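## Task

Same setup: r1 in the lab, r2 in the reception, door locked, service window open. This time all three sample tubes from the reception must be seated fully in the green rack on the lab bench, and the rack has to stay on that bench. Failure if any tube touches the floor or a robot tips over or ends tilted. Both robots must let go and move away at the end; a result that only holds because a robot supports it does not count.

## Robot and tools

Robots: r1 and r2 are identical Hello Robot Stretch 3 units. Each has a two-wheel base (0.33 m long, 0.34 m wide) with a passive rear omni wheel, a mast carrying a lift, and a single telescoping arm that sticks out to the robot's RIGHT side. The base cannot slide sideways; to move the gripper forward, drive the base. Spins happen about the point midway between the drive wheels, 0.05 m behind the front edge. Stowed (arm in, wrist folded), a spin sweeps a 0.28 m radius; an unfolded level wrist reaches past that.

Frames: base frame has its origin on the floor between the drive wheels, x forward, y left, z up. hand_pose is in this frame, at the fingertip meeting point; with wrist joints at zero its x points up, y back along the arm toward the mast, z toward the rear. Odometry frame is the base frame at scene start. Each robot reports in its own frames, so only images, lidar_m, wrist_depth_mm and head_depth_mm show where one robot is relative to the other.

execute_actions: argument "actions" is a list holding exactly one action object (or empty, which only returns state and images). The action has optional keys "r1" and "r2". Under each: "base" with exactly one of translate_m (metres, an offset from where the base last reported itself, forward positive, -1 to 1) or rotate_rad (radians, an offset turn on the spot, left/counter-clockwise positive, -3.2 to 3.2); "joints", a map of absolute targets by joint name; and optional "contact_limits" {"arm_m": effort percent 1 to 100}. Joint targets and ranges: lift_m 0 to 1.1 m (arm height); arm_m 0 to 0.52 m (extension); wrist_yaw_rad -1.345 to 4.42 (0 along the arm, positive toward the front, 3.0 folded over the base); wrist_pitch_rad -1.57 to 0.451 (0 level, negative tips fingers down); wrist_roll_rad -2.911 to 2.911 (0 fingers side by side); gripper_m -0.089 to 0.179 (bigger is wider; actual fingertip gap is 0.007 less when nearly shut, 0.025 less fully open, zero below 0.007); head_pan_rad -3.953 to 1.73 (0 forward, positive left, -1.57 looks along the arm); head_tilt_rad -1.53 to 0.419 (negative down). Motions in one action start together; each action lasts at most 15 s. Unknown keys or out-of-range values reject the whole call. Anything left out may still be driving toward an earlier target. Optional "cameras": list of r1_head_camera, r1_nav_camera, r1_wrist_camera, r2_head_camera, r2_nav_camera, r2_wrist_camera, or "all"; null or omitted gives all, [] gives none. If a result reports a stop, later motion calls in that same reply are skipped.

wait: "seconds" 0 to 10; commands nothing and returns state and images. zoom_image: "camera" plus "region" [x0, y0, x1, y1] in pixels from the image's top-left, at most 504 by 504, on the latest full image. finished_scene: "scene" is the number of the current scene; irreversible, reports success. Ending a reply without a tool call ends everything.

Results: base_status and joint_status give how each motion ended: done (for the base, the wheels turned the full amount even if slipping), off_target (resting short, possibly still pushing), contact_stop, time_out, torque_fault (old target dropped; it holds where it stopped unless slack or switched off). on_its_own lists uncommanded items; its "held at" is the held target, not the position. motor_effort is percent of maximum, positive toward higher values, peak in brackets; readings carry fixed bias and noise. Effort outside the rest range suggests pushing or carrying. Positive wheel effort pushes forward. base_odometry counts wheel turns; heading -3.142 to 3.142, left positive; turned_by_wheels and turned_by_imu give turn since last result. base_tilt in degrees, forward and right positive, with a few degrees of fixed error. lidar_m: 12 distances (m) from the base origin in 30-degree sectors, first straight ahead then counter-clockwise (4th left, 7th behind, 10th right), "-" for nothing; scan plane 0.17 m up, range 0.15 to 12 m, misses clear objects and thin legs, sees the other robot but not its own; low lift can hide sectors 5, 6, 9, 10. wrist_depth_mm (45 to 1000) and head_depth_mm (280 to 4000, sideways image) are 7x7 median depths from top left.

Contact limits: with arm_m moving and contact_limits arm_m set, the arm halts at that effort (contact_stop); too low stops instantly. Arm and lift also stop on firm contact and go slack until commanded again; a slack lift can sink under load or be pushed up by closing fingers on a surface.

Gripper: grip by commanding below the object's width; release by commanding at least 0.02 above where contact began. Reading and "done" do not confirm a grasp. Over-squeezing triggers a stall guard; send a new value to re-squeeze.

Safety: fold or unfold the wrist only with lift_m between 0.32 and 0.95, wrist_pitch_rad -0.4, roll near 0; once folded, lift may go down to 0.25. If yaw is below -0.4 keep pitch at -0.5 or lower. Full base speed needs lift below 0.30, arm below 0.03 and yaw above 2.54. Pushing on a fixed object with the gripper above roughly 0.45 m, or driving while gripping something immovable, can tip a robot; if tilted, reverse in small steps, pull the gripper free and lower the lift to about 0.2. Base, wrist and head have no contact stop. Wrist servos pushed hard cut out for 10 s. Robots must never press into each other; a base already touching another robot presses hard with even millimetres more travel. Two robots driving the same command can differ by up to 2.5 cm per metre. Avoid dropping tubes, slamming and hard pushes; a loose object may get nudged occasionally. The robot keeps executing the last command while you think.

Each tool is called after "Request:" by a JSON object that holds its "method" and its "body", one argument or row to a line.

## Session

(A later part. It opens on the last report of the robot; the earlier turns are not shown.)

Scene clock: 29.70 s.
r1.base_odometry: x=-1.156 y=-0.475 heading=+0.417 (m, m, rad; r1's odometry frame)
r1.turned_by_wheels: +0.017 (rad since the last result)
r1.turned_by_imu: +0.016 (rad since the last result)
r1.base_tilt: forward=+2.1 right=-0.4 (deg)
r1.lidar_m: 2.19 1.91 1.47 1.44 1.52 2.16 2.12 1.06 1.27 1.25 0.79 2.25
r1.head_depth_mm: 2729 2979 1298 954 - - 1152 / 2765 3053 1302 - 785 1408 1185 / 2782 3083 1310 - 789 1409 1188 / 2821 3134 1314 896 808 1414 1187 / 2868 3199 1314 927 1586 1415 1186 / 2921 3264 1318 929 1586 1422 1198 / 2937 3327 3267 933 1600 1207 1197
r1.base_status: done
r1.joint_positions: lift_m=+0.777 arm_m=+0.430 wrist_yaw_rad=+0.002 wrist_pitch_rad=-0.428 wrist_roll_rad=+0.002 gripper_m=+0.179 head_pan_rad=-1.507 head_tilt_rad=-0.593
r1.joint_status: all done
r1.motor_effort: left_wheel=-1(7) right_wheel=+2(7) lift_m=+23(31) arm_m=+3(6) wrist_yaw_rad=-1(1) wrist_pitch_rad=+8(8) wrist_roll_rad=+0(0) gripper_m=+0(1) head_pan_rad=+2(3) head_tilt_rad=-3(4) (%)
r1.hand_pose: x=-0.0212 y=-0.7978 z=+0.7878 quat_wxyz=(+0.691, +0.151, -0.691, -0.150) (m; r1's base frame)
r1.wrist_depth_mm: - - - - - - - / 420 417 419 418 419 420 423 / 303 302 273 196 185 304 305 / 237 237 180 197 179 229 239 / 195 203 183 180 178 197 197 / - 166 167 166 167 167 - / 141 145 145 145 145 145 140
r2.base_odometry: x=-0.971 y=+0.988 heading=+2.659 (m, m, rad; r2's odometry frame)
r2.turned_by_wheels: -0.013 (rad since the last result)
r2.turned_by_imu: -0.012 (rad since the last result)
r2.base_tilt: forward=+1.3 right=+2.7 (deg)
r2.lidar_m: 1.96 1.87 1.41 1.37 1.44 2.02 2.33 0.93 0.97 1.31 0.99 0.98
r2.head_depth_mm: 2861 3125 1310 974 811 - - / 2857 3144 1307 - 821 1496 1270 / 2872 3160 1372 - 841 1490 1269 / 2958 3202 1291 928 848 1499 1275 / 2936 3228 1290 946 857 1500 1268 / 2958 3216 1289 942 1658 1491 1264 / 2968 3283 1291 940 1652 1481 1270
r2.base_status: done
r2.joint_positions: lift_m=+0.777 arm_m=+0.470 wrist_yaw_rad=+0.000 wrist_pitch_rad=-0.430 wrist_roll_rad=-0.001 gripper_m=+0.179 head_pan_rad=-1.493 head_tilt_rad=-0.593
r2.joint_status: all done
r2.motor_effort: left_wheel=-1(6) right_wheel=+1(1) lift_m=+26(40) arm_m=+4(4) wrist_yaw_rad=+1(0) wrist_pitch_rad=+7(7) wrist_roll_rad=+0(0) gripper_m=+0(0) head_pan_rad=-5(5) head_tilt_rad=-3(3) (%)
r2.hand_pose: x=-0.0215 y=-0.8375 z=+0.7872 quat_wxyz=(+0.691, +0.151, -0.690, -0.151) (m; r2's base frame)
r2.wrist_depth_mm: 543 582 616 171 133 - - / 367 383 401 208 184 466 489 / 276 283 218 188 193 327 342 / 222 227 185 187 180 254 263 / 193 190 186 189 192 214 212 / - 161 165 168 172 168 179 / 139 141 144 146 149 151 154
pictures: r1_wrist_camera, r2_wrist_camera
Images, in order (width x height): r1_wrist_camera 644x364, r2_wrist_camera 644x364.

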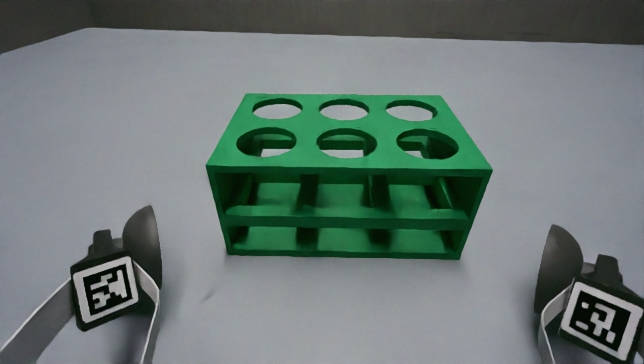

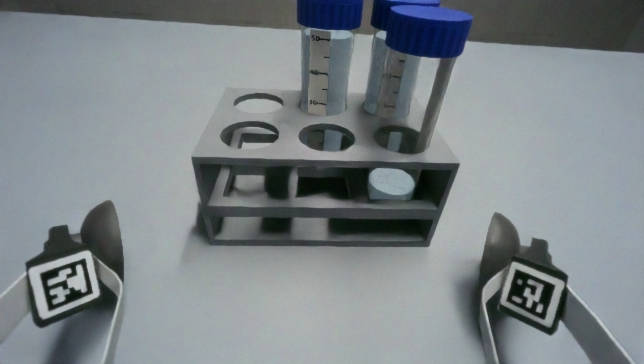

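Request:
{"method": "execute_actions", "body": {
  "actions": [
    {"r1":{"joints":{"arm_m":0.49},"contact_limits":{"arm_m":12}},"r2":{"base":{"rotate_rad":-0.009},"joints":{"arm_m":0.52},"contact_limits":{"arm_m":14}}}
  ],
  "cameras": ["r1_wrist_camera","r2_wrist_camera"]
}}

Request:
{"method": "execute_actions", "body": {
  "actions": [
    {"r1":{"joints":{"gripper_m":0.105}},"r2":{"joints":{"gripper_m":0.105}}}
  ],
  "cameras": ["r1_wrist_camera","r2_wrist_camera"]
}}

Scene clock: 31.63 s.
r1.base_odometry: x=-1.156 y=-0.475 heading=+0.417 (m, m, rad; r1's odometry frame)
r1.turned_by_wheels: +0.000 (rad since the last result)
r1.turned_by_imu: +0.000 (rad since the last result)
r1.base_tilt: forward=+2.0 right=-0.6 (deg)
r1.lidar_m: 2.19 1.91 1.47 1.43 1.52 2.16 2.12 1.07 1.28 1.25 0.79 2.25
r1.head_depth_mm: 2685 2987 1297 935 - - 1159 / 2774 3022 3206 849 787 1396 1187 / 2783 3117 3290 852 788 1409 1187 / 2840 3128 1313 898 811 1408 1194 / 2881 3180 1318 926 1580 1418 1192 / 2890 3251 1326 930 1584 1410 1194 / 2962 3286 3241 934 1596 1204 1195
r1.base_status: not commanded
r1.joint_positions: lift_m=+0.777 arm_m=+0.490 wrist_yaw_rad=+0.002 wrist_pitch_rad=-0.428 wrist_roll_rad=+0.002 gripper_m=+0.179 head_pan_rad=-1.507 head_tilt_rad=-0.593
r1.joint_status: all done
r1.motor_effort: left_wheel=-1(1) right_wheel=+2(1) lift_m=+23(23) arm_m=+2(5) wrist_yaw_rad=-2(1) wrist_pitch_rad=+8(8) wrist_roll_rad=+0(0) gripper_m=+0(1) head_pan_rad=+3(3) head_tilt_rad=-4(3) (%)
r1.contact_limits: arm_m 12 (drawing in: default 17, maximum 28; extending or still: default 23, maximum 38)
r1.hand_pose: x=-0.0212 y=-0.8578 z=+0.7878 quat_wxyz=(+0.691, +0.151, -0.691, -0.150) (m; r1's base frame)
r1.wrist_depth_mm: - - - - - - - / 413 416 418 417 416 421 420 / 300 302 304 303 302 304 302 / 237 238 143 137 137 221 238 / 196 158 148 121 122 137 197 / - 112 127 123 127 106 - / 141 145 136 133 121 120 140
r2.base_odometry: x=-0.971 y=+0.988 heading=+2.650 (m, m, rad; r2's odometry frame)
r2.turned_by_wheels: -0.009 (rad since the last result)
r2.turned_by_imu: -0.008 (rad since the last result)
r2.base_tilt: forward=+1.3 right=+2.7 (deg)
r2.lidar_m: 1.96 1.89 1.41 1.37 1.44 2.01 2.33 0.93 0.96 1.31 1.00 0.98
r2.head_depth_mm: 2855 3144 1304 958 798 - - / 2882 3183 1380 - 1666 1490 1267 / 2906 3191 1376 884 842 1506 1274 / 2927 3202 1294 911 848 1492 1273 / 2942 3235 1298 944 859 1490 1274 / 2977 3211 1288 944 1650 1485 1262 / 2955 3271 1297 940 1652 1486 1268
r2.base_status: done
r2.joint_positions: lift_m=+0.777 arm_m=+0.518 wrist_yaw_rad=+0.000 wrist_pitch_rad=-0.430 wrist_roll_rad=-0.001 gripper_m=+0.179 head_pan_rad=-1.493 head_tilt_rad=-0.593
r2.joint_status: all done
joint sent to its limit — the command would take r2.arm_m past its upper limit, so that joint was sent only as far as its limit.
r2.motor_effort: left_wheel=+0(8) right_wheel=+0(4) lift_m=+26(26) arm_m=+4(5) wrist_yaw_rad=+0(0) wrist_pitch_rad=+7(7) wrist_roll_rad=+0(0) gripper_m=+0(0) head_pan_rad=-4(5) head_tilt_rad=-3(3) (%)
r2.contact_limits: arm_m 14 (drawing in: default 23, maximum 38; extending or still: default 31, maximum 51)
r2.hand_pose: x=-0.0215 y=-0.8860 z=+0.7872 quat_wxyz=(+0.691, +0.151, -0.690, -0.151) (m; r2's base frame)
r2.wrist_depth_mm: 554 - - 120 124 - - / 366 382 397 136 94 399 495 / 276 285 279 153 152 316 344 / 222 218 147 152 149 254 261 / 192 118 143 147 140 209 213 / - 152 135 138 144 166 179 / 139 141 143 146 149 151 154
pictures: r1_wrist_camera, r2_wrist_camera
Images, in order (width x height): r1_wrist_camera 644x364, r2_wrist_camera 644x364.

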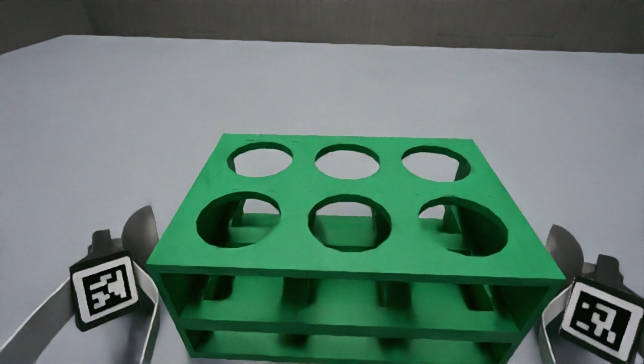

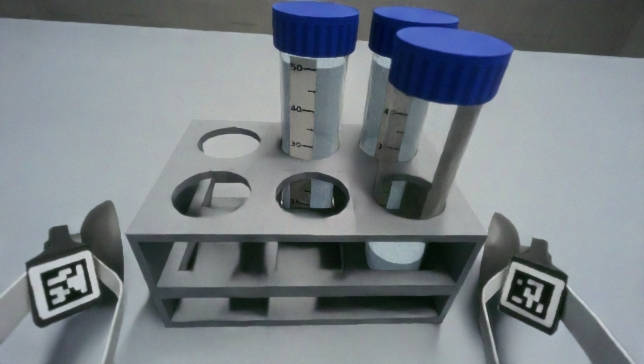

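Scene clock: 32.87 s.
r1.base_odometry: x=-1.156 y=-0.475 heading=+0.417 (m, m, rad; r1's odometry frame)
r1.turned_by_wheels: +0.000 (rad since the last result)
r1.turned_by_imu: +0.000 (rad since the last result)
r1.base_tilt: forward=+2.0 right=-0.6 (deg)
r1.lidar_m: 2.19 1.92 1.47 1.44 1.53 2.17 2.12 1.06 1.27 1.25 0.79 2.25
r1.head_depth_mm: 2712 2963 1300 938 - - 1155 / 2739 3063 3233 846 789 1406 1180 / 2776 3076 3283 850 789 1398 1186 / 2778 3125 1313 920 810 1416 1187 / 2837 3199 1318 925 1588 1417 1190 / 2912 3254 1325 929 1596 1420 1194 / 2951 3336 3269 932 1594 1205 1188
r1.base_status: not commanded
r1.joint_positions: lift_m=+0.777 arm_m=+0.490 wrist_yaw_rad=+0.001 wrist_pitch_rad=-0.427 wrist_roll_rad=+0.002 gripper_m=+0.106 head_pan_rad=-1.507 head_tilt_rad=-0.593
r1.joint_status: all done
r1.motor_effort: left_wheel=-1(1) right_wheel=+2(2) lift_m=+22(23) arm_m=+3(2) wrist_yaw_rad=-2(1) wrist_pitch_rad=+7(8) wrist_roll_rad=+0(0) gripper_m=-16(99) head_pan_rad=+3(2) head_tilt_rad=-3(3) (%)
r1.hand_pose: x=-0.0212 y=-0.8579 z=+0.7879 quat_wxyz=(+0.691, +0.151, -0.691, -0.150) (m; r1's base frame)
r1.wrist_depth_mm: - - - - - - - / 417 416 418 417 419 416 421 / 302 303 287 287 274 304 304 / 238 238 156 149 143 219 238 / 195 196 121 121 117 117 197 / 166 - 143 135 135 131 166 / - 144 144 145 143 141 143
r2.base_odometry: x=-0.971 y=+0.988 heading=+2.650 (m, m, rad; r2's odometry frame)
r2.turned_by_wheels: +0.000 (rad since the last result)
r2.turned_by_imu: +0.000 (rad since the last result)
r2.base_tilt: forward=+1.3 right=+2.8 (deg)
r2.lidar_m: 1.96 1.89 1.41 1.37 1.43 2.01 2.33 0.93 0.96 1.31 1.00 0.98
r2.head_depth_mm: 2858 3105 1316 953 796 - - / 2882 3177 1377 - 1661 1493 1265 / 2895 3164 1372 880 838 1498 1266 / 2936 3220 1297 912 848 1497 1270 / 2892 3206 1292 946 856 1481 1270 / 2939 3234 1290 939 1658 1481 1264 / 2946 3233 1284 940 1664 1486 1265
r2.base_status: not commanded
r2.joint_positions: lift_m=+0.777 arm_m=+0.518 wrist_yaw_rad=+0.000 wrist_pitch_rad=-0.429 wrist_roll_rad=-0.001 gripper_m=+0.106 head_pan_rad=-1.493 head_tilt_rad=-0.593
r2.joint_status: all done
r2.motor_effort: left_wheel=+0(0) right_wheel=+0(0) lift_m=+26(26) arm_m=+4(4) wrist_yaw_rad=+0(1) wrist_pitch_rad=+7(7) wrist_roll_rad=+0(0) gripper_m=-21(99) head_pan_rad=-5(5) head_tilt_rad=-3(3) (%)
r2.hand_pose: x=-0.0214 y=-0.8861 z=+0.7873 quat_wxyz=(+0.691, +0.151, -0.690, -0.151) (m; r2's base frame)
r2.wrist_depth_mm: 549 - - 124 125 - - / 366 382 399 141 96 427 490 / 276 284 182 157 153 327 344 / 222 217 148 153 150 255 262 / 186 126 149 124 128 207 211 / - 144 138 141 146 - 179 / 137 141 144 146 149 150 155
pictures: r1_wrist_camera, r2_wrist_camera
Images, in order (width x height): r1_wrist_camera 644x364, r2_wrist_camera 644x364.

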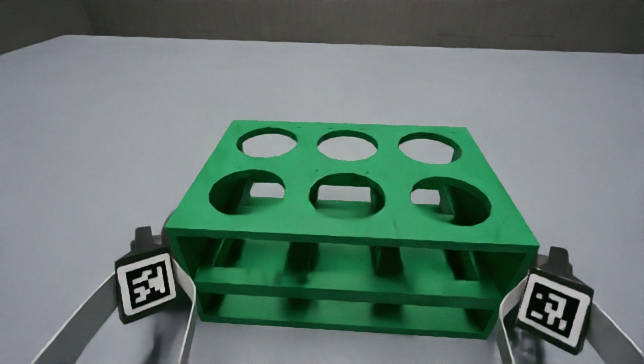

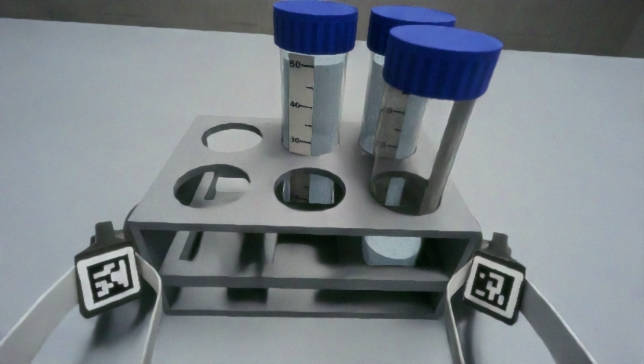

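Request:
{"method": "execute_actions", "body": {
  "actions": [
    {"r1":{"base":{"translate_m":0.43},"joints":{"arm_m":0.37,"head_pan_rad":-1.4}},"r2":{"base":{"translate_m":-0.5},"joints":{"arm_m":0.38,"head_pan_rad":-1.75}}}
  ],
  "cameras": ["r1_wrist_camera","r2_wrist_camera","r1_head_camera","r2_head_camera"]
}}

Scene clock: 40.00 s.
r1.base_odometry: x=-0.763 y=-0.301 heading=+0.417 (m, m, rad; r1's odometry frame)
r1.turned_by_wheels: +0.000 (rad since the last result)
r1.turned_by_imu: -0.001 (rad since the last result)
r1.base_tilt: forward=+2.2 right=-0.5 (deg)
r1.lidar_m: 1.76 1.86 1.44 1.41 1.49 2.16 2.55 1.45 1.30 0.63 2.36 1.81
r1.head_depth_mm: 2708 2971 1294 1020 1573 1382 1179 / 2787 3081 1301 - 1571 1413 1188 / 2841 3155 3186 921 849 1341 1185 / 2897 3235 3167 2251 1684 1414 1186 / 2966 3335 3165 2248 1746 1411 1189 / 3043 3409 3226 2248 1751 1415 1193 / 2814 2953 2930 2262 1749 1422 1192
r1.base_status: done
r1.joint_positions: lift_m=+0.777 arm_m=+0.370 wrist_yaw_rad=+0.001 wrist_pitch_rad=-0.427 wrist_roll_rad=+0.002 gripper_m=+0.106 head_pan_rad=-1.407 head_tilt_rad=-0.593
r1.joint_status: all done
r1.motor_effort: left_wheel=-2(3) right_wheel=+2(7) lift_m=+23(23) arm_m=-2(6) wrist_yaw_rad=-1(1) wrist_pitch_rad=+8(8) wrist_roll_rad=+0(0) gripper_m=-16(16) head_pan_rad=+3(11) head_tilt_rad=-3(3) (%)
r1.hand_pose: x=-0.0213 y=-0.7385 z=+0.7879 quat_wxyz=(+0.691, +0.150, -0.691, -0.150) (m; r1's base frame)
r1.wrist_depth_mm: - - - - - - - / - - - 419 421 419 419 / - - 340 274 274 306 304 / - - 150 150 143 220 239 / - - 121 121 117 117 197 / - - 143 135 135 130 167 / 961 144 145 145 143 142 143
r2.base_odometry: x=-0.530 y=+0.751 heading=+2.650 (m, m, rad; r2's odometry frame)
r2.turned_by_wheels: +0.000 (rad since the last result)
r2.turned_by_imu: +0.003 (rad since the last result)
r2.base_tilt: forward=+1.3 right=+2.7 (deg)
r2.lidar_m: 2.46 1.91 1.43 1.36 1.43 1.89 1.83 1.93 0.66 0.70 1.35 1.39
r2.head_depth_mm: 3090 3415 3111 2307 1811 1499 1300 / 3032 3321 3160 2310 1814 1557 - / 2987 3273 3123 2314 822 - 1219 / 2913 3214 2845 1026 1663 1461 1243 / 2907 3183 1292 - 1654 1497 1270 / 2869 3119 1290 944 818 1492 1258 / 2794 3064 1288 943 790 1495 1264
r2.base_status: done
r2.joint_positions: lift_m=+0.777 arm_m=+0.380 wrist_yaw_rad=+0.002 wrist_pitch_rad=-0.429 wrist_roll_rad=-0.001 gripper_m=+0.106 head_pan_rad=-1.743 head_tilt_rad=-0.593
r2.joint_status: all done
r2.motor_effort: left_wheel=+2(5) right_wheel=-1(4) lift_m=+27(27) arm_m=-4(4) wrist_yaw_rad=-1(1) wrist_pitch_rad=+7(7) wrist_roll_rad=+0(0) gripper_m=-21(21) head_pan_rad=-5(31) head_tilt_rad=-2(3) (%)
r2.hand_pose: x=-0.0212 y=-0.7483 z=+0.7873 quat_wxyz=(+0.691, +0.151, -0.690, -0.150) (m; r2's base frame)
r2.wrist_depth_mm: 546 585 624 124 127 - - / 367 382 398 142 97 - - / 276 286 182 157 153 325 - / 222 218 149 153 151 255 - / 187 126 149 124 128 209 214 / - 141 139 141 146 - 179 / 137 142 144 146 149 150 156
pictures: r1_head_camera (sideways: a quarter turn clockwise sets it upright), r1_wrist_camera, r2_head_camera (sideways: a quarter turn clockwise sets it upright), r2_wrist_camera
Images, in order (width x height): r1_head_camera 896x504, r1_wrist_camera 644x364, r2_head_camera 896x504, r2_wrist_camera 644x364.

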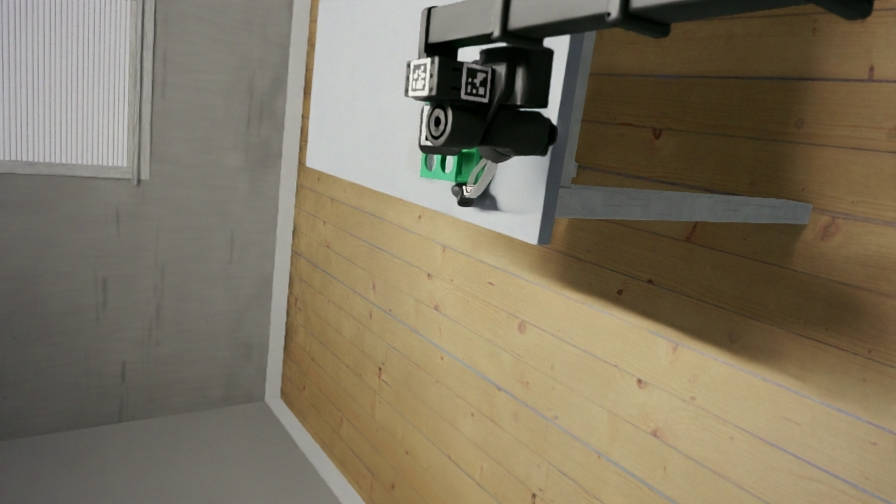

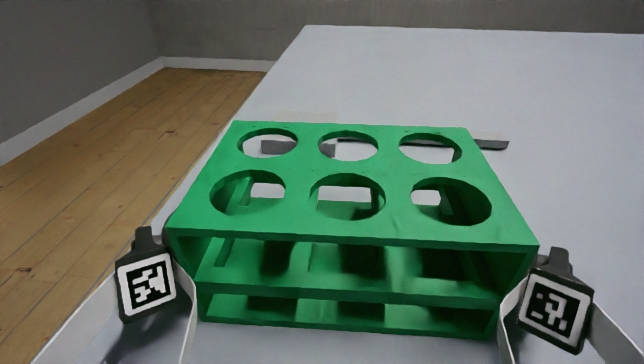

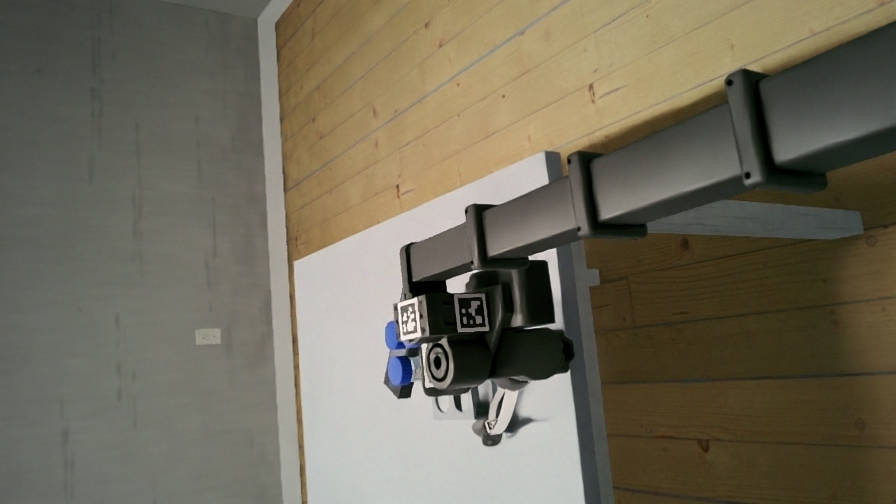

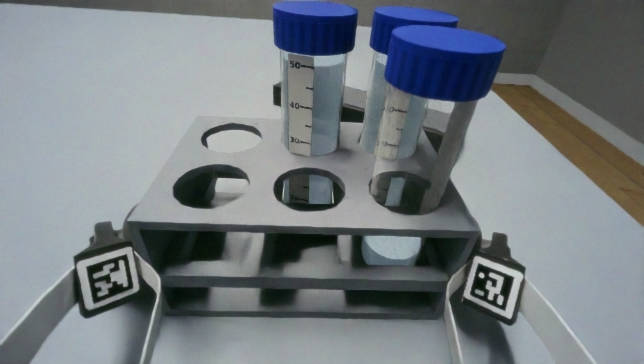

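Request:
{"method": "execute_actions", "body": {
  "actions": [
    {"r1":{"joints":{"gripper_m":0.179}},"r2":{"base":{"translate_m":-0.09}}}
  ],
  "cameras": ["r1_wrist_camera","r2_wrist_camera"]
}}

Request:
{"method": "execute_actions", "body": {
  "actions": [
    {"r1":{"joints":{"arm_m":0.25,"lift_m":0.8}},"r2":{"joints":{"gripper_m":0.17}}}
  ],
  "cameras": ["r1_wrist_camera","r2_wrist_camera"]
}}

Scene clock: 43.40 s.
r1.base_odometry: x=-0.763 y=-0.301 heading=+0.417 (m, m, rad; r1's odometry frame)
r1.turned_by_wheels: +0.000 (rad since the last result)
r1.turned_by_imu: +0.000 (rad since the last result)
r1.base_tilt: forward=+2.0 right=-0.4 (deg)
r1.lidar_m: 1.76 1.86 1.44 1.41 1.49 2.15 2.55 1.45 1.30 0.63 2.37 1.81
r1.head_depth_mm: 2712 2986 1299 1025 1563 1387 1179 / 2735 3047 1301 - 1573 1409 1180 / 2811 3153 3175 957 849 1336 1193 / 2909 3198 3201 2260 1690 1416 1185 / 2966 3288 3233 2255 1744 1412 1191 / 3068 3384 3261 2259 1745 1417 1194 / 2806 2925 2946 2301 1740 1422 1193
r1.base_status: not commanded
r1.joint_positions: lift_m=+0.777 arm_m=+0.370 wrist_yaw_rad=+0.001 wrist_pitch_rad=-0.428 wrist_roll_rad=+0.002 gripper_m=+0.179 head_pan_rad=-1.407 head_tilt_rad=-0.593
r1.joint_status: all done
r1.motor_effort: left_wheel=-2(2) right_wheel=+2(2) lift_m=+22(23) arm_m=-3(3) wrist_yaw_rad=+0(1) wrist_pitch_rad=+8(8) wrist_roll_rad=+0(0) gripper_m=+0(100) head_pan_rad=+2(3) head_tilt_rad=-3(3) (%)
r1.hand_pose: x=-0.0213 y=-0.7384 z=+0.7878 quat_wxyz=(+0.691, +0.150, -0.691, -0.150) (m; r1's base frame)
r1.wrist_depth_mm: - - - - - - - / - - - 421 420 423 421 / - - 340 273 275 306 305 / - - 150 150 144 220 239 / - 204 122 122 117 117 197 / - 167 140 135 136 133 - / 145 145 145 145 144 144 140
r2.base_odometry: x=-0.451 y=+0.709 heading=+2.650 (m, m, rad; r2's odometry frame)
r2.turned_by_wheels: +0.000 (rad since the last result)
r2.turned_by_imu: +0.001 (rad since the last result)
r2.base_tilt: forward=+1.2 right=+2.8 (deg)
r2.lidar_m: 2.55 1.91 1.43 1.36 1.43 1.79 1.74 1.84 2.57 0.65 1.35 1.46
r2.head_depth_mm: 3091 3404 3169 2329 1812 1496 1305 / 3018 3351 3173 2304 1806 1555 - / 2995 3273 3145 2296 1925 - 1235 / 2928 3210 3158 2500 855 1417 1219 / 2933 3168 1292 - 872 1504 1265 / 2864 3109 1292 947 817 1490 1265 / 2773 3045 1286 945 789 1496 1267
r2.base_status: done
r2.joint_positions: lift_m=+0.777 arm_m=+0.380 wrist_yaw_rad=+0.002 wrist_pitch_rad=-0.429 wrist_roll_rad=-0.001 gripper_m=+0.106 head_pan_rad=-1.743 head_tilt_rad=-0.593
r2.joint_status: not commanded
r2.motor_effort: left_wheel=+1(5) right_wheel=-1(4) lift_m=+27(27) arm_m=-4(4) wrist_yaw_rad=-1(3) wrist_pitch_rad=+7(7) wrist_roll_rad=+0(0) gripper_m=-21(21) head_pan_rad=-5(4) head_tilt_rad=-3(3) (%)
r2.hand_pose: x=-0.0210 y=-0.7483 z=+0.7873 quat_wxyz=(+0.691, +0.152, -0.690, -0.150) (m; r2's base frame)
r2.wrist_depth_mm: 550 583 622 125 127 - - / 367 384 344 142 97 - - / 278 285 182 157 154 - - / 223 218 148 152 151 - - / 187 126 149 124 128 219 - / - 141 138 141 146 - - / 137 141 144 147 149 150 983
pictures: r1_wrist_camera, r2_wrist_camera
Images, in order (width x height): r1_wrist_camera 644x364, r2_wrist_camera 644x364.

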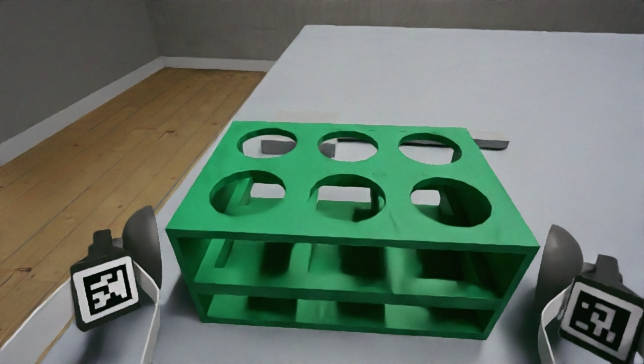

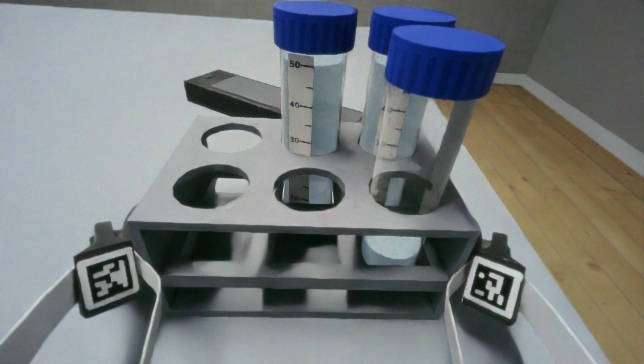

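Scene clock: 45.53 s.
r1.base_odometry: x=-0.763 y=-0.301 heading=+0.417 (m, m, rad; r1's odometry frame)
r1.turned_by_wheels: +0.000 (rad since the last result)
r1.turned_by_imu: +0.000 (rad since the last result)
r1.base_tilt: forward=+2.0 right=-0.5 (deg)
r1.lidar_m: 1.76 1.86 1.44 1.41 1.49 2.15 2.55 1.45 1.30 0.63 2.37 1.81
r1.head_depth_mm: 2678 3009 1298 954 - 1401 1182 / 2753 3079 1304 932 - 1410 1184 / 2844 3165 3219 923 864 1339 1181 / 2900 3253 3207 2244 1677 1413 1187 / 2955 3329 3219 2255 1734 1414 1191 / 3049 3410 3208 2271 1739 1420 1195 / 2801 2939 2921 2261 1746 1418 1198
r1.base_status: not commanded
r1.joint_positions: lift_m=+0.800 arm_m=+0.250 wrist_yaw_rad=+0.001 wrist_pitch_rad=-0.428 wrist_roll_rad=+0.002 gripper_m=+0.179 head_pan_rad=-1.407 head_tilt_rad=-0.593
r1.joint_status: all done
r1.motor_effort: left_wheel=-2(2) right_wheel=+2(2) lift_m=+36(38) arm_m=-2(2) wrist_yaw_rad=-2(1) wrist_pitch_rad=+8(8) wrist_roll_rad=+0(0) gripper_m=+0(1) head_pan_rad=+1(2) head_tilt_rad=-3(3) (%)
r1.hand_pose: x=-0.0213 y=-0.6184 z=+0.8102 quat_wxyz=(+0.691, +0.150, -0.691, -0.150) (m; r1's base frame)
r1.wrist_depth_mm: - - - - - - - / - - - 490 493 488 486 / - - - 271 272 355 356 / - - 268 257 257 278 279 / - - 228 228 228 229 229 / - 194 194 194 194 194 - / 961 922 184 178 172 168 162
r2.base_odometry: x=-0.451 y=+0.709 heading=+2.650 (m, m, rad; r2's odometry frame)
r2.turned_by_wheels: +0.000 (rad since the last result)
r2.turned_by_imu: +0.001 (rad since the last result)
r2.base_tilt: forward=+1.3 right=+2.7 (deg)
r2.lidar_m: 2.55 1.92 1.43 1.36 1.43 1.79 1.74 1.84 2.57 0.64 1.35 1.46
r2.head_depth_mm: 3099 3323 3152 2322 1818 1496 1299 / 3050 3368 3177 2301 1824 1558 - / 2989 3290 3172 2304 1925 - 1241 / 2945 3196 3118 2484 852 1429 1220 / 2897 3181 1292 - 873 1498 1272 / 2875 3129 1290 943 814 1495 1272 / 2811 3031 1284 944 790 1487 1265
r2.base_status: not commanded
r2.joint_positions: lift_m=+0.777 arm_m=+0.380 wrist_yaw_rad=+0.002 wrist_pitch_rad=-0.429 wrist_roll_rad=-0.001 gripper_m=+0.170 head_pan_rad=-1.743 head_tilt_rad=-0.593
r2.joint_status: all done
r2.motor_effort: left_wheel=+1(2) right_wheel=-1(1) lift_m=+27(27) arm_m=-4(4) wrist_yaw_rad=-2(3) wrist_pitch_rad=+7(7) wrist_roll_rad=+0(0) gripper_m=+0(94) head_pan_rad=-5(4) head_tilt_rad=-2(3) (%)
r2.hand_pose: x=-0.0211 y=-0.7483 z=+0.7873 quat_wxyz=(+0.691, +0.152, -0.690, -0.150) (m; r2's base frame)
r2.wrist_depth_mm: 554 582 624 124 128 - - / 368 384 344 143 95 - - / 277 286 183 157 153 - - / 223 218 148 152 151 - - / 193 127 144 124 129 225 - / - 152 139 142 146 - - / 139 142 144 147 150 152 983
pictures: r1_wrist_camera, r2_wrist_camera
Images, in order (width x height): r1_wrist_camera 644x364, r2_wrist_camera 644x364.

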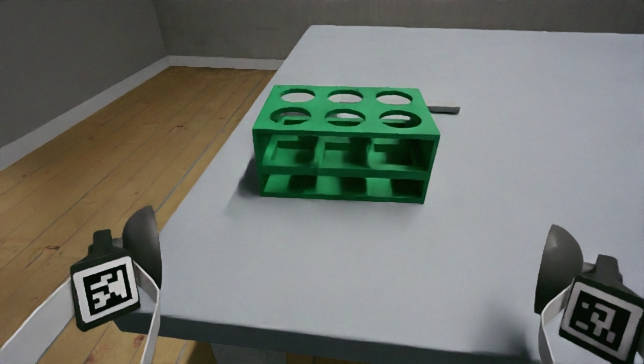

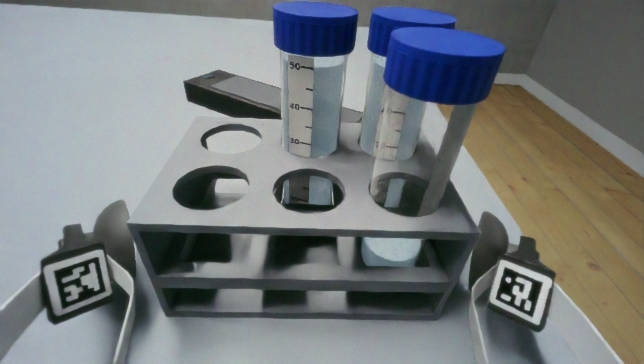

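Request:
{"method": "execute_actions", "body": {
  "actions": [
    {"r1":{"base":{"rotate_rad":-0.747},"joints":{"arm_m":0.1,"lift_m":0.9,"gripper_m":0.08,"wrist_pitch_rad":-0.38}},"r2":{"joints":{"arm_m":0.315,"lift_m":0.834}}}
  ],
  "cameras": ["r2_wrist_camera"]
}}

Request:
{"method": "execute_actions", "body": {
  "actions": [
    {"r1":{"base":{"translate_m":0.12},"joints":{"arm_m":0.0,"head_pan_rad":0.3,"head_tilt_rad":-0.4}},"r2":{"base":{"translate_m":-0.042},"joints":{"gripper_m":0.075}}}
  ],
  "cameras": ["r2_wrist_camera","r1_head_camera"]
}}

Scene clock: 48.77 s.
r1.base_odometry: x=-0.763 y=-0.301 heading=-0.330 (m, m, rad; r1's odometry frame)
r1.turned_by_wheels: -0.747 (rad since the last result)
r1.turned_by_imu: -0.751 (rad since the last result)
r1.base_tilt: forward=+2.0 right=-0.4 (deg)
r1.lidar_m: 1.94 1.77 1.76 1.54 1.41 1.42 1.75 2.55 1.45 1.40 1.27 0.63
r1.head_depth_mm: 2910 3064 1300 1051 - - 1181 / 3300 3523 1299 1001 - - 1184 / 3383 3838 1309 960 1737 1412 1184 / 3187 3587 1310 924 1682 1414 1190 / 3054 3367 1316 927 1623 1414 1191 / 2889 3221 1327 929 806 1419 1191 / 2732 3002 3127 933 769 1418 1111
r1.base_status: done
r1.joint_positions: lift_m=+0.900 arm_m=+0.100 wrist_yaw_rad=+0.001 wrist_pitch_rad=-0.398 wrist_roll_rad=+0.002 gripper_m=+0.080 head_pan_rad=-1.407 head_tilt_rad=-0.593
r1.joint_status: all done
r1.motor_effort: left_wheel=+2(7) right_wheel=-2(6) lift_m=+35(38) arm_m=-3(2) wrist_yaw_rad=+0(2) wrist_pitch_rad=+8(10) wrist_roll_rad=+0(0) gripper_m=+0(99) head_pan_rad=+4(3) head_tilt_rad=-3(3) (%)
r1.hand_pose: x=-0.0213 y=-0.4721 z=+0.9169 quat_wxyz=(+0.693, +0.140, -0.693, -0.140) (m; r1's base frame)
r1.wrist_depth_mm: - - - - - - - / - 869 891 882 867 880 - / 603 619 607 612 656 - - / 468 474 473 526 - - - / 382 392 422 - - - - / 343 - - - - - - / - - - - - - -
r2.base_odometry: x=-0.451 y=+0.709 heading=+2.650 (m, m, rad; r2's odometry frame)
r2.turned_by_wheels: +0.000 (rad since the last result)
r2.turned_by_imu: +0.001 (rad since the last result)
r2.base_tilt: forward=+1.3 right=+2.7 (deg)
r2.lidar_m: 2.55 1.91 1.43 1.36 1.43 1.79 1.75 1.85 2.57 0.65 1.36 1.46
r2.head_depth_mm: 3088 3395 3165 2316 1819 1578 - / 3044 3332 3166 2313 1877 - - / 2987 3318 3150 2370 - 1465 1271 / 2938 3243 3117 - 870 1419 1218 / 2885 3154 1328 - 916 1487 1267 / 2828 3147 1282 907 817 1493 1268 / 2809 2988 1288 944 790 1485 1269
r2.base_status: not commanded
r2.joint_positions: lift_m=+0.834 arm_m=+0.315 wrist_yaw_rad=+0.001 wrist_pitch_rad=-0.429 wrist_roll_rad=-0.001 gripper_m=+0.170 head_pan_rad=-1.743 head_tilt_rad=-0.593
r2.joint_status: all done
r2.motor_effort: left_wheel=+1(1) right_wheel=-1(1) lift_m=+40(41) arm_m=-4(4) wrist_yaw_rad=-1(2) wrist_pitch_rad=+7(7) wrist_roll_rad=+0(0) gripper_m=+0(0) head_pan_rad=-5(5) head_tilt_rad=-2(3) (%)
r2.hand_pose: x=-0.0213 y=-0.6833 z=+0.8439 quat_wxyz=(+0.691, +0.151, -0.690, -0.151) (m; r2's base frame)
r2.wrist_depth_mm: - - - - - - - / 514 535 558 585 - - - / 389 401 396 228 - - - / 313 318 297 244 343 - - / 269 266 225 225 266 - - / - 227 230 236 238 - - / 194 198 202 205 208 223 -
pictures: r2_wrist_camera
Images, in order (width x height): r2_wrist_camera 644x364.

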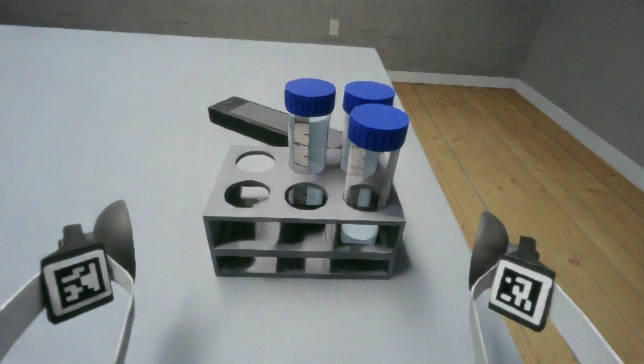

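Scene clock: 51.43 s.
r1.base_odometry: x=-0.649 y=-0.340 heading=-0.330 (m, m, rad; r1's odometry frame)
r1.turned_by_wheels: +0.000 (rad since the last result)
r1.turned_by_imu: +0.000 (rad since the last result)
r1.base_tilt: forward=+2.1 right=-0.5 (deg)
r1.lidar_m: 1.84 1.68 1.68 1.62 1.49 1.50 1.84 2.64 1.51 1.32 0.55 2.87
r1.head_depth_mm: 1706 1858 2026 2269 2139 1620 1313 / - - 2006 2136 2151 1636 1318 / - - 1992 2029 2126 1629 1312 / - - 1987 1921 2059 1640 1314 / - - 1800 1816 1976 1646 1322 / 1390 1488 1606 1755 1911 1650 1328 / 1335 1437 1543 1689 1819 1648 1323
r1.base_status: done
r1.joint_positions: lift_m=+0.900 arm_m=+0.000 wrist_yaw_rad=+0.001 wrist_pitch_rad=-0.398 wrist_roll_rad=+0.002 gripper_m=+0.080 head_pan_rad=+0.293 head_tilt_rad=-0.409
r1.joint_status: all done
r1.motor_effort: left_wheel=+2(6) right_wheel=-2(2) lift_m=+35(35) arm_m=-2(3) wrist_yaw_rad=-1(1) wrist_pitch_rad=+8(8) wrist_roll_rad=+0(0) gripper_m=+0(0) head_pan_rad=+2(30) head_tilt_rad=+3(16) (%)
r1.hand_pose: x=-0.0213 y=-0.3721 z=+0.9169 quat_wxyz=(+0.693, +0.140, -0.693, -0.140) (m; r1's base frame)
r1.wrist_depth_mm: - - - - - - - / - 863 883 880 885 881 - / 617 613 610 613 654 - - / 413 471 472 525 - - - / 383 393 421 - - - - / 345 - - - - - - / - - - - - - -
r2.base_odometry: x=-0.414 y=+0.689 heading=+2.650 (m, m, rad; r2's odometry frame)
r2.turned_by_wheels: +0.000 (rad since the last result)
r2.turned_by_imu: +0.001 (rad since the last result)
r2.base_tilt: forward=+1.3 right=+2.7 (deg)
r2.lidar_m: 2.59 1.92 1.43 1.36 1.43 1.75 1.71 1.79 2.51 0.64 1.35 1.50
r2.head_depth_mm: 3036 3299 3147 2325 1817 1577 - / 3038 3332 3191 2308 1878 - - / 2974 3245 3103 2397 - 1463 1274 / 2902 3273 3168 - 1716 1496 1263 / 2921 3175 2947 - 833 1390 1217 / 2802 3113 1287 838 815 1486 1264 / 2788 3073 1294 944 792 1488 1264
r2.base_status: done
r2.joint_positions: lift_m=+0.834 arm_m=+0.315 wrist_yaw_rad=+0.001 wrist_pitch_rad=-0.429 wrist_roll_rad=-0.001 gripper_m=+0.075 head_pan_rad=-1.743 head_tilt_rad=-0.593
r2.joint_status: all done
r2.motor_effort: left_wheel=+0(4) right_wheel=+0(3) lift_m=+40(40) arm_m=-4(4) wrist_yaw_rad=-2(1) wrist_pitch_rad=+7(7) wrist_roll_rad=+0(0) gripper_m=+0(94) head_pan_rad=-5(5) head_tilt_rad=-2(3) (%)
r2.hand_pose: x=-0.0213 y=-0.6833 z=+0.8439 quat_wxyz=(+0.691, +0.151, -0.690, -0.151) (m; r2's base frame)
r2.wrist_depth_mm: - - - - - - - / 519 533 546 590 - - - / 390 401 262 190 - - - / 313 305 238 248 - - - / 260 248 224 228 - - - / 222 226 226 235 - - - / 196 199 202 205 208 - -
pictures: r1_head_camera (sideways: a quarter turn clockwise sets it upright), r2_wrist_camera
Images, in order (width x height): r1_head_camera 896x504, r2_wrist_camera 644x364.

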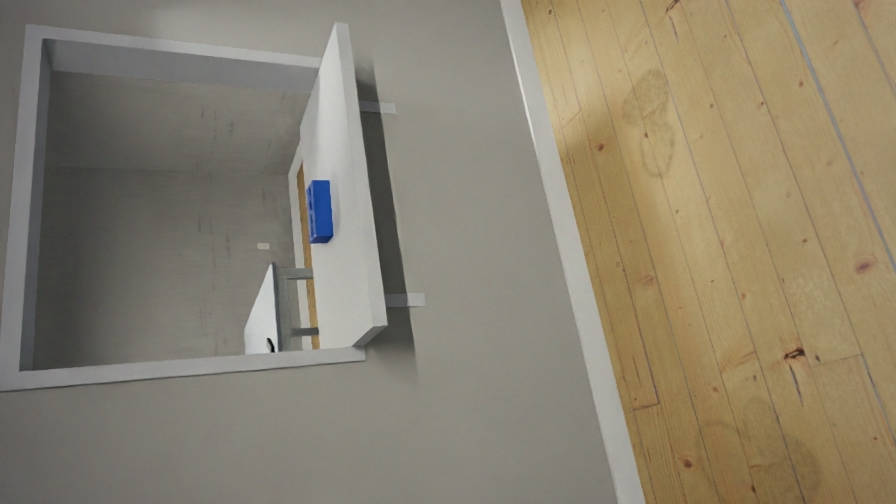

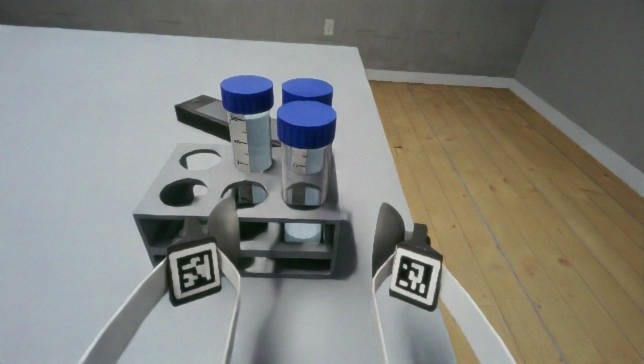

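Request:
{"method": "execute_actions", "body": {
  "actions": [
    {"r2":{"joints":{"arm_m":0.364,"lift_m":0.837},"contact_limits":{"arm_m":14}},"r1":{"joints":{"lift_m":0.95}}}
  ],
  "cameras": ["r2_wrist_camera"]
}}

Request:
{"method": "execute_actions", "body": {
  "actions": [
    {"r2":{"joints":{"gripper_m":-0.015}}}
  ],
  "cameras": ["r2_wrist_camera"]
}}

Scene clock: 53.30 s.
r1.base_odometry: x=-0.649 y=-0.340 heading=-0.330 (m, m, rad; r1's odometry frame)
r1.turned_by_wheels: +0.000 (rad since the last result)
r1.turned_by_imu: +0.000 (rad since the last result)
r1.base_tilt: forward=+2.1 right=-0.4 (deg)
r1.lidar_m: 1.84 1.68 1.68 1.63 1.48 1.50 1.84 2.64 1.51 1.31 0.55 2.87
r1.head_depth_mm: 1707 1866 2019 2261 2147 1631 1309 / - - 2008 2126 2155 1630 1313 / - - 1985 2012 2140 1637 1319 / - - 2007 1928 2079 1631 1320 / - - 1799 1833 1975 1644 1326 / 1391 1498 1614 1744 1897 1645 1326 / 1338 1439 1534 1681 1815 1651 1321
r1.base_status: not commanded
r1.joint_positions: lift_m=+0.950 arm_m=+0.000 wrist_yaw_rad=+0.001 wrist_pitch_rad=-0.398 wrist_roll_rad=+0.002 gripper_m=+0.080 head_pan_rad=+0.293 head_tilt_rad=-0.409
r1.joint_status: all done
r1.motor_effort: left_wheel=+2(2) right_wheel=-2(2) lift_m=+35(36) arm_m=-3(2) wrist_yaw_rad=+0(1) wrist_pitch_rad=+8(8) wrist_roll_rad=+0(0) gripper_m=+0(0) head_pan_rad=+3(4) head_tilt_rad=+3(3) (%)
r1.hand_pose: x=-0.0213 y=-0.3721 z=+0.9669 quat_wxyz=(+0.693, +0.140, -0.693, -0.140) (m; r1's base frame)
r1.wrist_depth_mm: - - - - - - - / - - - - - - - / 734 736 728 726 734 896 - / 538 556 565 565 - - - / 427 456 473 - - - - / 383 407 - - - - - / 386 - - - - - -
r2.base_odometry: x=-0.414 y=+0.689 heading=+2.650 (m, m, rad; r2's odometry frame)
r2.turned_by_wheels: +0.000 (rad since the last result)
r2.turned_by_imu: +0.001 (rad since the last result)
r2.base_tilt: forward=+1.3 right=+2.7 (deg)
r2.lidar_m: 2.59 1.91 1.43 1.36 1.43 1.75 1.70 1.80 2.52 0.64 1.35 1.50
r2.head_depth_mm: 3102 3325 3186 2313 1801 1542 - / 3056 3354 3174 2300 1866 - - / 2998 3290 3184 2388 - 1490 1264 / 2948 3196 3390 - 1717 1506 1270 / 2914 3170 3311 - 820 1387 1208 / 2847 3059 1295 839 813 1494 1263 / 2795 3058 1289 942 789 1498 1266
r2.base_status: not commanded
r2.joint_positions: lift_m=+0.837 arm_m=+0.364 wrist_yaw_rad=+0.001 wrist_pitch_rad=-0.429 wrist_roll_rad=-0.001 gripper_m=+0.075 head_pan_rad=-1.743 head_tilt_rad=-0.593
r2.joint_status: all done
r2.motor_effort: left_wheel=+0(1) right_wheel=+0(0) lift_m=+40(40) arm_m=+4(5) wrist_yaw_rad=-1(1) wrist_pitch_rad=+7(7) wrist_roll_rad=+0(0) gripper_m=-1(0) head_pan_rad=-5(5) head_tilt_rad=-3(3) (%)
r2.contact_limits: arm_m 14 (drawing in: default 23, maximum 38; extending or still: default 31, maximum 51)
r2.hand_pose: x=-0.0213 y=-0.7316 z=+0.8470 quat_wxyz=(+0.691, +0.151, -0.690, -0.150) (m; r2's base frame)
r2.wrist_depth_mm: - - - - - - - / 524 548 571 597 - - - / 394 399 180 186 - - - / 316 320 195 144 - - - / 264 216 201 212 - - - / 226 172 189 206 - - - / 198 196 198 200 211 - -
pictures: r2_wrist_camera
Images, in order (width x height): r2_wrist_camera 644x364.

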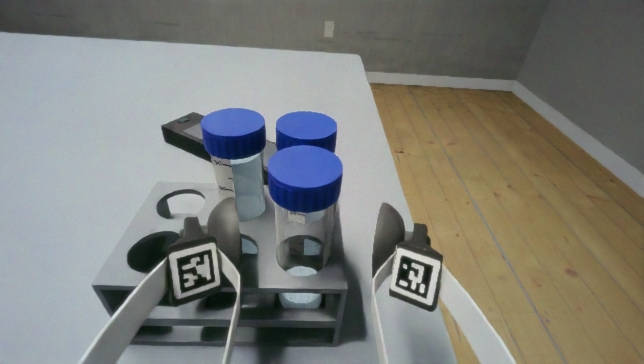

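Scene clock: 54.70 s.
r1.base_odometry: x=-0.649 y=-0.340 heading=-0.330 (m, m, rad; r1's odometry frame)
r1.turned_by_wheels: +0.000 (rad since the last result)
r1.turned_by_imu: +0.000 (rad since the last result)
r1.base_tilt: forward=+2.1 right=-0.4 (deg)
r1.lidar_m: 1.84 1.68 1.68 1.63 1.49 1.49 1.84 2.64 1.50 1.32 0.55 2.87
r1.head_depth_mm: 1709 1860 2023 2285 2148 1634 1312 / - - 2020 2133 2143 1635 1320 / - - 1997 2001 2140 1644 1319 / - - 2006 1918 2053 1639 1318 / - - 1801 1837 1975 1649 1325 / 1395 1496 1613 1747 1912 1647 1327 / 1339 1431 1539 1671 1824 1644 1324
r1.base_status: not commanded
r1.joint_positions: lift_m=+0.950 arm_m=+0.000 wrist_yaw_rad=+0.001 wrist_pitch_rad=-0.398 wrist_roll_rad=+0.002 gripper_m=+0.080 head_pan_rad=+0.293 head_tilt_rad=-0.409
r1.joint_status: not commanded
r1.motor_effort: left_wheel=+2(2) right_wheel=-2(2) lift_m=+35(35) arm_m=-3(3) wrist_yaw_rad=+0(1) wrist_pitch_rad=+8(8) wrist_roll_rad=+0(1) gripper_m=+0(0) head_pan_rad=+3(2) head_tilt_rad=+3(3) (%)
r1.hand_pose: x=-0.0213 y=-0.3721 z=+0.9669 quat_wxyz=(+0.693, +0.140, -0.693, -0.140) (m; r1's base frame)
r1.wrist_depth_mm: - - - - - - - / - - - - - - - / 726 731 728 721 725 887 - / 542 560 557 567 - - - / 428 457 474 - - - - / 382 410 - - - - - / 391 - - - - - -
r2.base_odometry: x=-0.414 y=+0.689 heading=+2.650 (m, m, rad; r2's odometry frame)
r2.turned_by_wheels: +0.000 (rad since the last result)
r2.turned_by_imu: +0.000 (rad since the last result)
r2.base_tilt: forward=+1.3 right=+2.7 (deg)
r2.lidar_m: 2.59 1.91 1.43 1.36 1.44 1.75 1.70 1.80 2.52 0.64 1.34 1.50
r2.head_depth_mm: 3096 3339 3176 2324 1813 1539 - / 3004 3360 3179 2294 1878 - - / 2971 3301 3160 2369 - 1495 1273 / 2986 3179 3374 - 1710 1489 1264 / 2891 3167 3306 - 820 1384 1224 / 2821 3108 1292 841 812 1485 1265 / 2826 3052 1291 944 789 1476 1265
r2.base_status: not commanded
r2.joint_positions: lift_m=+0.837 arm_m=+0.364 wrist_yaw_rad=+0.001 wrist_pitch_rad=-0.427 wrist_roll_rad=-0.001 gripper_m=-0.014 head_pan_rad=-1.743 head_tilt_rad=-0.593
r2.joint_status: all done
r2.motor_effort: left_wheel=+0(0) right_wheel=+0(0) lift_m=+40(40) arm_m=+4(4) wrist_yaw_rad=-2(1) wrist_pitch_rad=+6(7) wrist_roll_rad=+0(0) gripper_m=-21(99) head_pan_rad=-5(5) head_tilt_rad=-3(3) (%)
r2.hand_pose: x=-0.0213 y=-0.7319 z=+0.8475 quat_wxyz=(+0.692, +0.150, -0.690, -0.150) (m; r2's base frame)
r2.wrist_depth_mm: - - - - - - - / 525 546 575 601 - - - / 394 402 343 186 - - - / 319 325 220 143 - - - / 264 223 199 208 - - - / 225 173 193 195 - - - / 198 195 195 201 212 - -
pictures: r2_wrist_camera
Images, in order (width x height): r2_wrist_camera 644x364.

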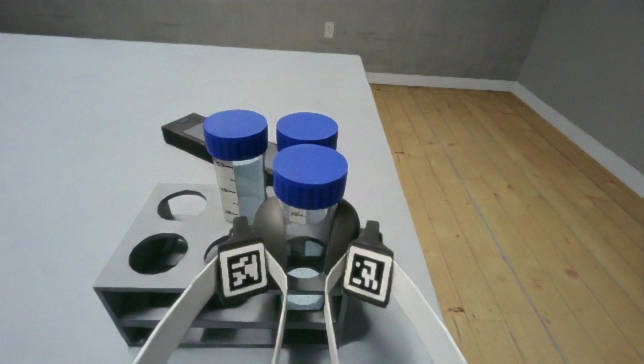

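Request:
{"method": "execute_actions", "body": {
  "actions": [
    {"r2":{"joints":{"gripper_m":-0.01,"lift_m":0.955}},"r1":{"base":{"translate_m":0.1}}}
  ],
  "cameras": ["r2_wrist_camera"]
}}

Request:
{"method": "execute_actions", "body": {
  "actions": [
    {"r2":{"base":{"rotate_rad":0.75},"joints":{"arm_m":0.15,"lift_m":1.02,"head_pan_rad":-3.6,"head_tilt_rad":-0.4}},"r1":{"base":{"translate_m":0.12}}}
  ],
  "cameras": ["r2_wrist_camera","r2_head_camera"]
}}

Scene clock: 57.53 s.
r1.base_odometry: x=-0.555 y=-0.372 heading=-0.330 (m, m, rad; r1's odometry frame)
r1.turned_by_wheels: +0.000 (rad since the last result)
r1.turned_by_imu: +0.000 (rad since the last result)
r1.base_tilt: forward=+2.0 right=-0.3 (deg)
r1.lidar_m: 1.76 1.60 1.61 1.70 1.55 1.56 1.92 2.72 1.56 1.25 0.49 2.74
r1.head_depth_mm: 1643 1774 1914 2171 2135 1625 1317 / - - 1944 2035 2153 1634 1313 / - - 1974 1924 2063 1633 1319 / - - 1809 1828 1978 1632 1319 / - - 3345 1747 1898 1638 1325 / 1322 1425 1536 1656 1838 1637 1321 / 1275 1366 1464 1599 1741 1659 1323
r1.base_status: done
r1.joint_positions: lift_m=+0.950 arm_m=+0.000 wrist_yaw_rad=+0.001 wrist_pitch_rad=-0.398 wrist_roll_rad=+0.002 gripper_m=+0.080 head_pan_rad=+0.293 head_tilt_rad=-0.408
r1.joint_status: not commanded
r1.motor_effort: left_wheel=+2(7) right_wheel=-2(3) lift_m=+35(35) arm_m=-3(2) wrist_yaw_rad=+0(1) wrist_pitch_rad=+8(8) wrist_roll_rad=+0(0) gripper_m=+0(0) head_pan_rad=+3(3) head_tilt_rad=+3(3) (%)
r1.hand_pose: x=-0.0213 y=-0.3721 z=+0.9669 quat_wxyz=(+0.693, +0.140, -0.693, -0.140) (m; r1's base frame)
r1.wrist_depth_mm: - - - - - - - / - - - - - - - / 769 723 727 724 737 786 - / 556 559 560 561 592 - - / 425 428 471 496 - - - / 381 382 - - - - - / 331 347 - - - - -
r2.base_odometry: x=-0.414 y=+0.689 heading=+2.650 (m, m, rad; r2's odometry frame)
r2.turned_by_wheels: +0.000 (rad since the last result)
r2.turned_by_imu: +0.001 (rad since the last result)
r2.base_tilt: forward=+1.3 right=+2.7 (deg)
r2.lidar_m: 2.59 1.91 1.43 1.36 1.43 1.75 1.70 1.80 2.51 0.64 1.35 1.50
r2.head_depth_mm: 3093 3347 3167 - - 1432 1277 / 3056 3379 3547 - 1716 1501 1275 / 3015 3277 - 2208 1804 1502 1271 / 2929 3168 2844 2303 1757 1495 1268 / 2903 3099 - 927 819 1381 1219 / 2855 3063 1260 839 813 1485 1269 / 2812 3095 1292 942 789 1484 1265
r2.base_status: not commanded
r2.joint_positions: lift_m=+0.955 arm_m=+0.364 wrist_yaw_rad=+0.001 wrist_pitch_rad=-0.427 wrist_roll_rad=-0.001 gripper_m=-0.009 head_pan_rad=-1.743 head_tilt_rad=-0.593
r2.joint_status: all done
r2.motor_effort: left_wheel=+1(0) right_wheel=+0(0) lift_m=+40(42) arm_m=+4(4) wrist_yaw_rad=+0(2) wrist_pitch_rad=+6(6) wrist_roll_rad=+0(0) gripper_m=-17(20) head_pan_rad=-5(4) head_tilt_rad=-3(3) (%)
r2.hand_pose: x=-0.0213 y=-0.7319 z=+0.9655 quat_wxyz=(+0.692, +0.150, -0.690, -0.150) (m; r2's base frame)
r2.wrist_depth_mm: - - - - - - - / - - - - - - - / 625 651 670 696 - - - / 504 512 525 143 - - - / 417 426 436 447 - - - / 358 366 277 244 - - - / 313 320 271 290 - - -
pictures: r2_wrist_camera
Images, in order (width x height): r2_wrist_camera 644x364.

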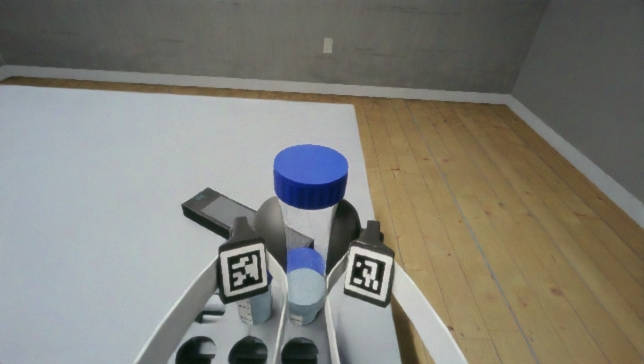

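Scene clock: 60.33 s.
r1.base_odometry: x=-0.441 y=-0.411 heading=-0.330 (m, m, rad; r1's odometry frame)
r1.turned_by_wheels: +0.000 (rad since the last result)
r1.turned_by_imu: +0.000 (rad since the last result)
r1.base_tilt: forward=+2.1 right=-0.4 (deg)
r1.lidar_m: 1.65 1.51 1.52 1.78 1.62 1.64 2.02 2.81 1.63 0.45 0.44 2.57
r1.head_depth_mm: 1537 1661 1799 2010 2135 1636 1313 / - - 1811 1914 2063 1631 1318 / - - 1998 1802 1972 1644 1318 / - - 3487 1731 1893 1630 1319 / - - 3229 1635 1803 1646 1326 / - - 1464 1565 1709 1650 1322 / 1199 1288 1384 1494 1629 1655 1324
r1.base_status: done
r1.joint_positions: lift_m=+0.950 arm_m=+0.000 wrist_yaw_rad=+0.001 wrist_pitch_rad=-0.398 wrist_roll_rad=+0.002 gripper_m=+0.080 head_pan_rad=+0.293 head_tilt_rad=-0.408
r1.joint_status: not commanded
r1.motor_effort: left_wheel=+2(8) right_wheel=-2(3) lift_m=+35(35) arm_m=-3(3) wrist_yaw_rad=-1(1) wrist_pitch_rad=+8(8) wrist_roll_rad=+0(0) gripper_m=+0(0) head_pan_rad=+3(4) head_tilt_rad=+2(2) (%)
r1.hand_pose: x=-0.0213 y=-0.3721 z=+0.9669 quat_wxyz=(+0.693, +0.140, -0.693, -0.140) (m; r1's base frame)
r1.wrist_depth_mm: - - - - - - - / - - - - - - - / - 727 736 730 729 730 841 / - 558 546 561 567 618 - / - 438 436 458 478 - - / - 388 - 400 - - - / - 351 341 - - - -
r2.base_odometry: x=-0.414 y=+0.689 heading=-2.883 (m, m, rad; r2's odometry frame)
r2.turned_by_wheels: +0.750 (rad since the last result)
r2.turned_by_imu: +0.752 (rad since the last result)
r2.base_tilt: forward=+1.3 right=+2.7 (deg)
r2.lidar_m: 1.61 1.36 1.37 1.57 1.70 1.72 1.98 0.64 1.29 1.49 1.50 2.59
r2.head_depth_mm: 1407 - - - - - - / 1447 - - - - - - / 1484 - - - - - - / - - - - - - - / - - - - - - - / - - 2180 - - - - / - - 2184 - - - -
r2.base_status: done
r2.joint_positions: lift_m=+1.020 arm_m=+0.150 wrist_yaw_rad=+0.001 wrist_pitch_rad=-0.427 wrist_roll_rad=-0.001 gripper_m=-0.009 head_pan_rad=-3.593 head_tilt_rad=-0.408
r2.joint_status: all done
r2.motor_effort: left_wheel=-4(9) right_wheel=+2(5) lift_m=+40(40) arm_m=-4(4) wrist_yaw_rad=-1(1) wrist_pitch_rad=+6(6) wrist_roll_rad=+0(0) gripper_m=-18(18) head_pan_rad=-5(59) head_tilt_rad=+2(12) (%)
r2.hand_pose: x=-0.0214 y=-0.5186 z=+1.0305 quat_wxyz=(+0.692, +0.150, -0.690, -0.150) (m; r2's base frame)
r2.wrist_depth_mm: - - - - - - - / - - - - - - - / - - 819 837 884 899 - / - - - 143 672 707 717 / - - - - 557 568 577 / - - - - 481 474 486 / - - - - - 423 419
pictures: r2_head_camera (sideways: a quarter turn clockwise sets it upright), r2_wrist_camera
Images, in order (width x height): r2_head_camera 896x504, r2_wrist_camera 644x364.

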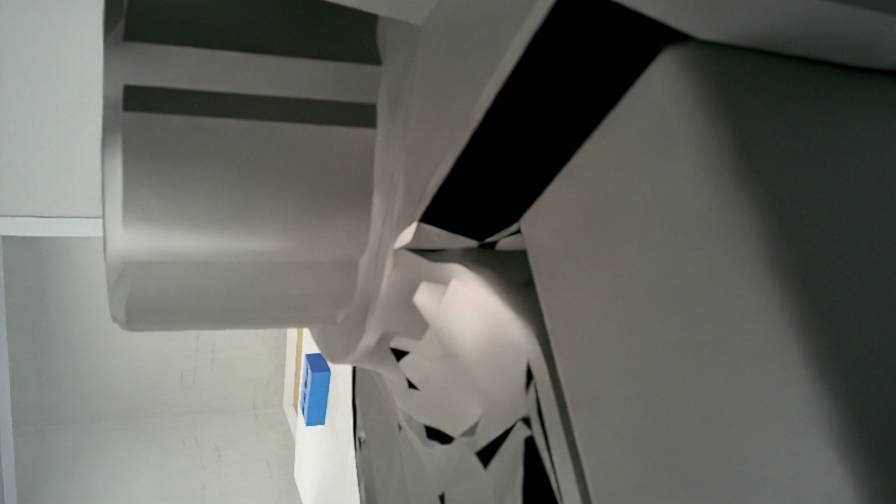

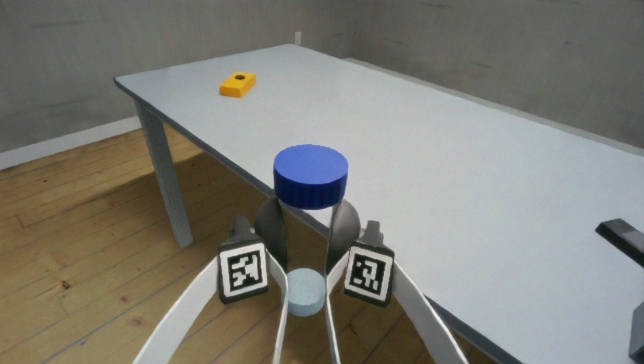

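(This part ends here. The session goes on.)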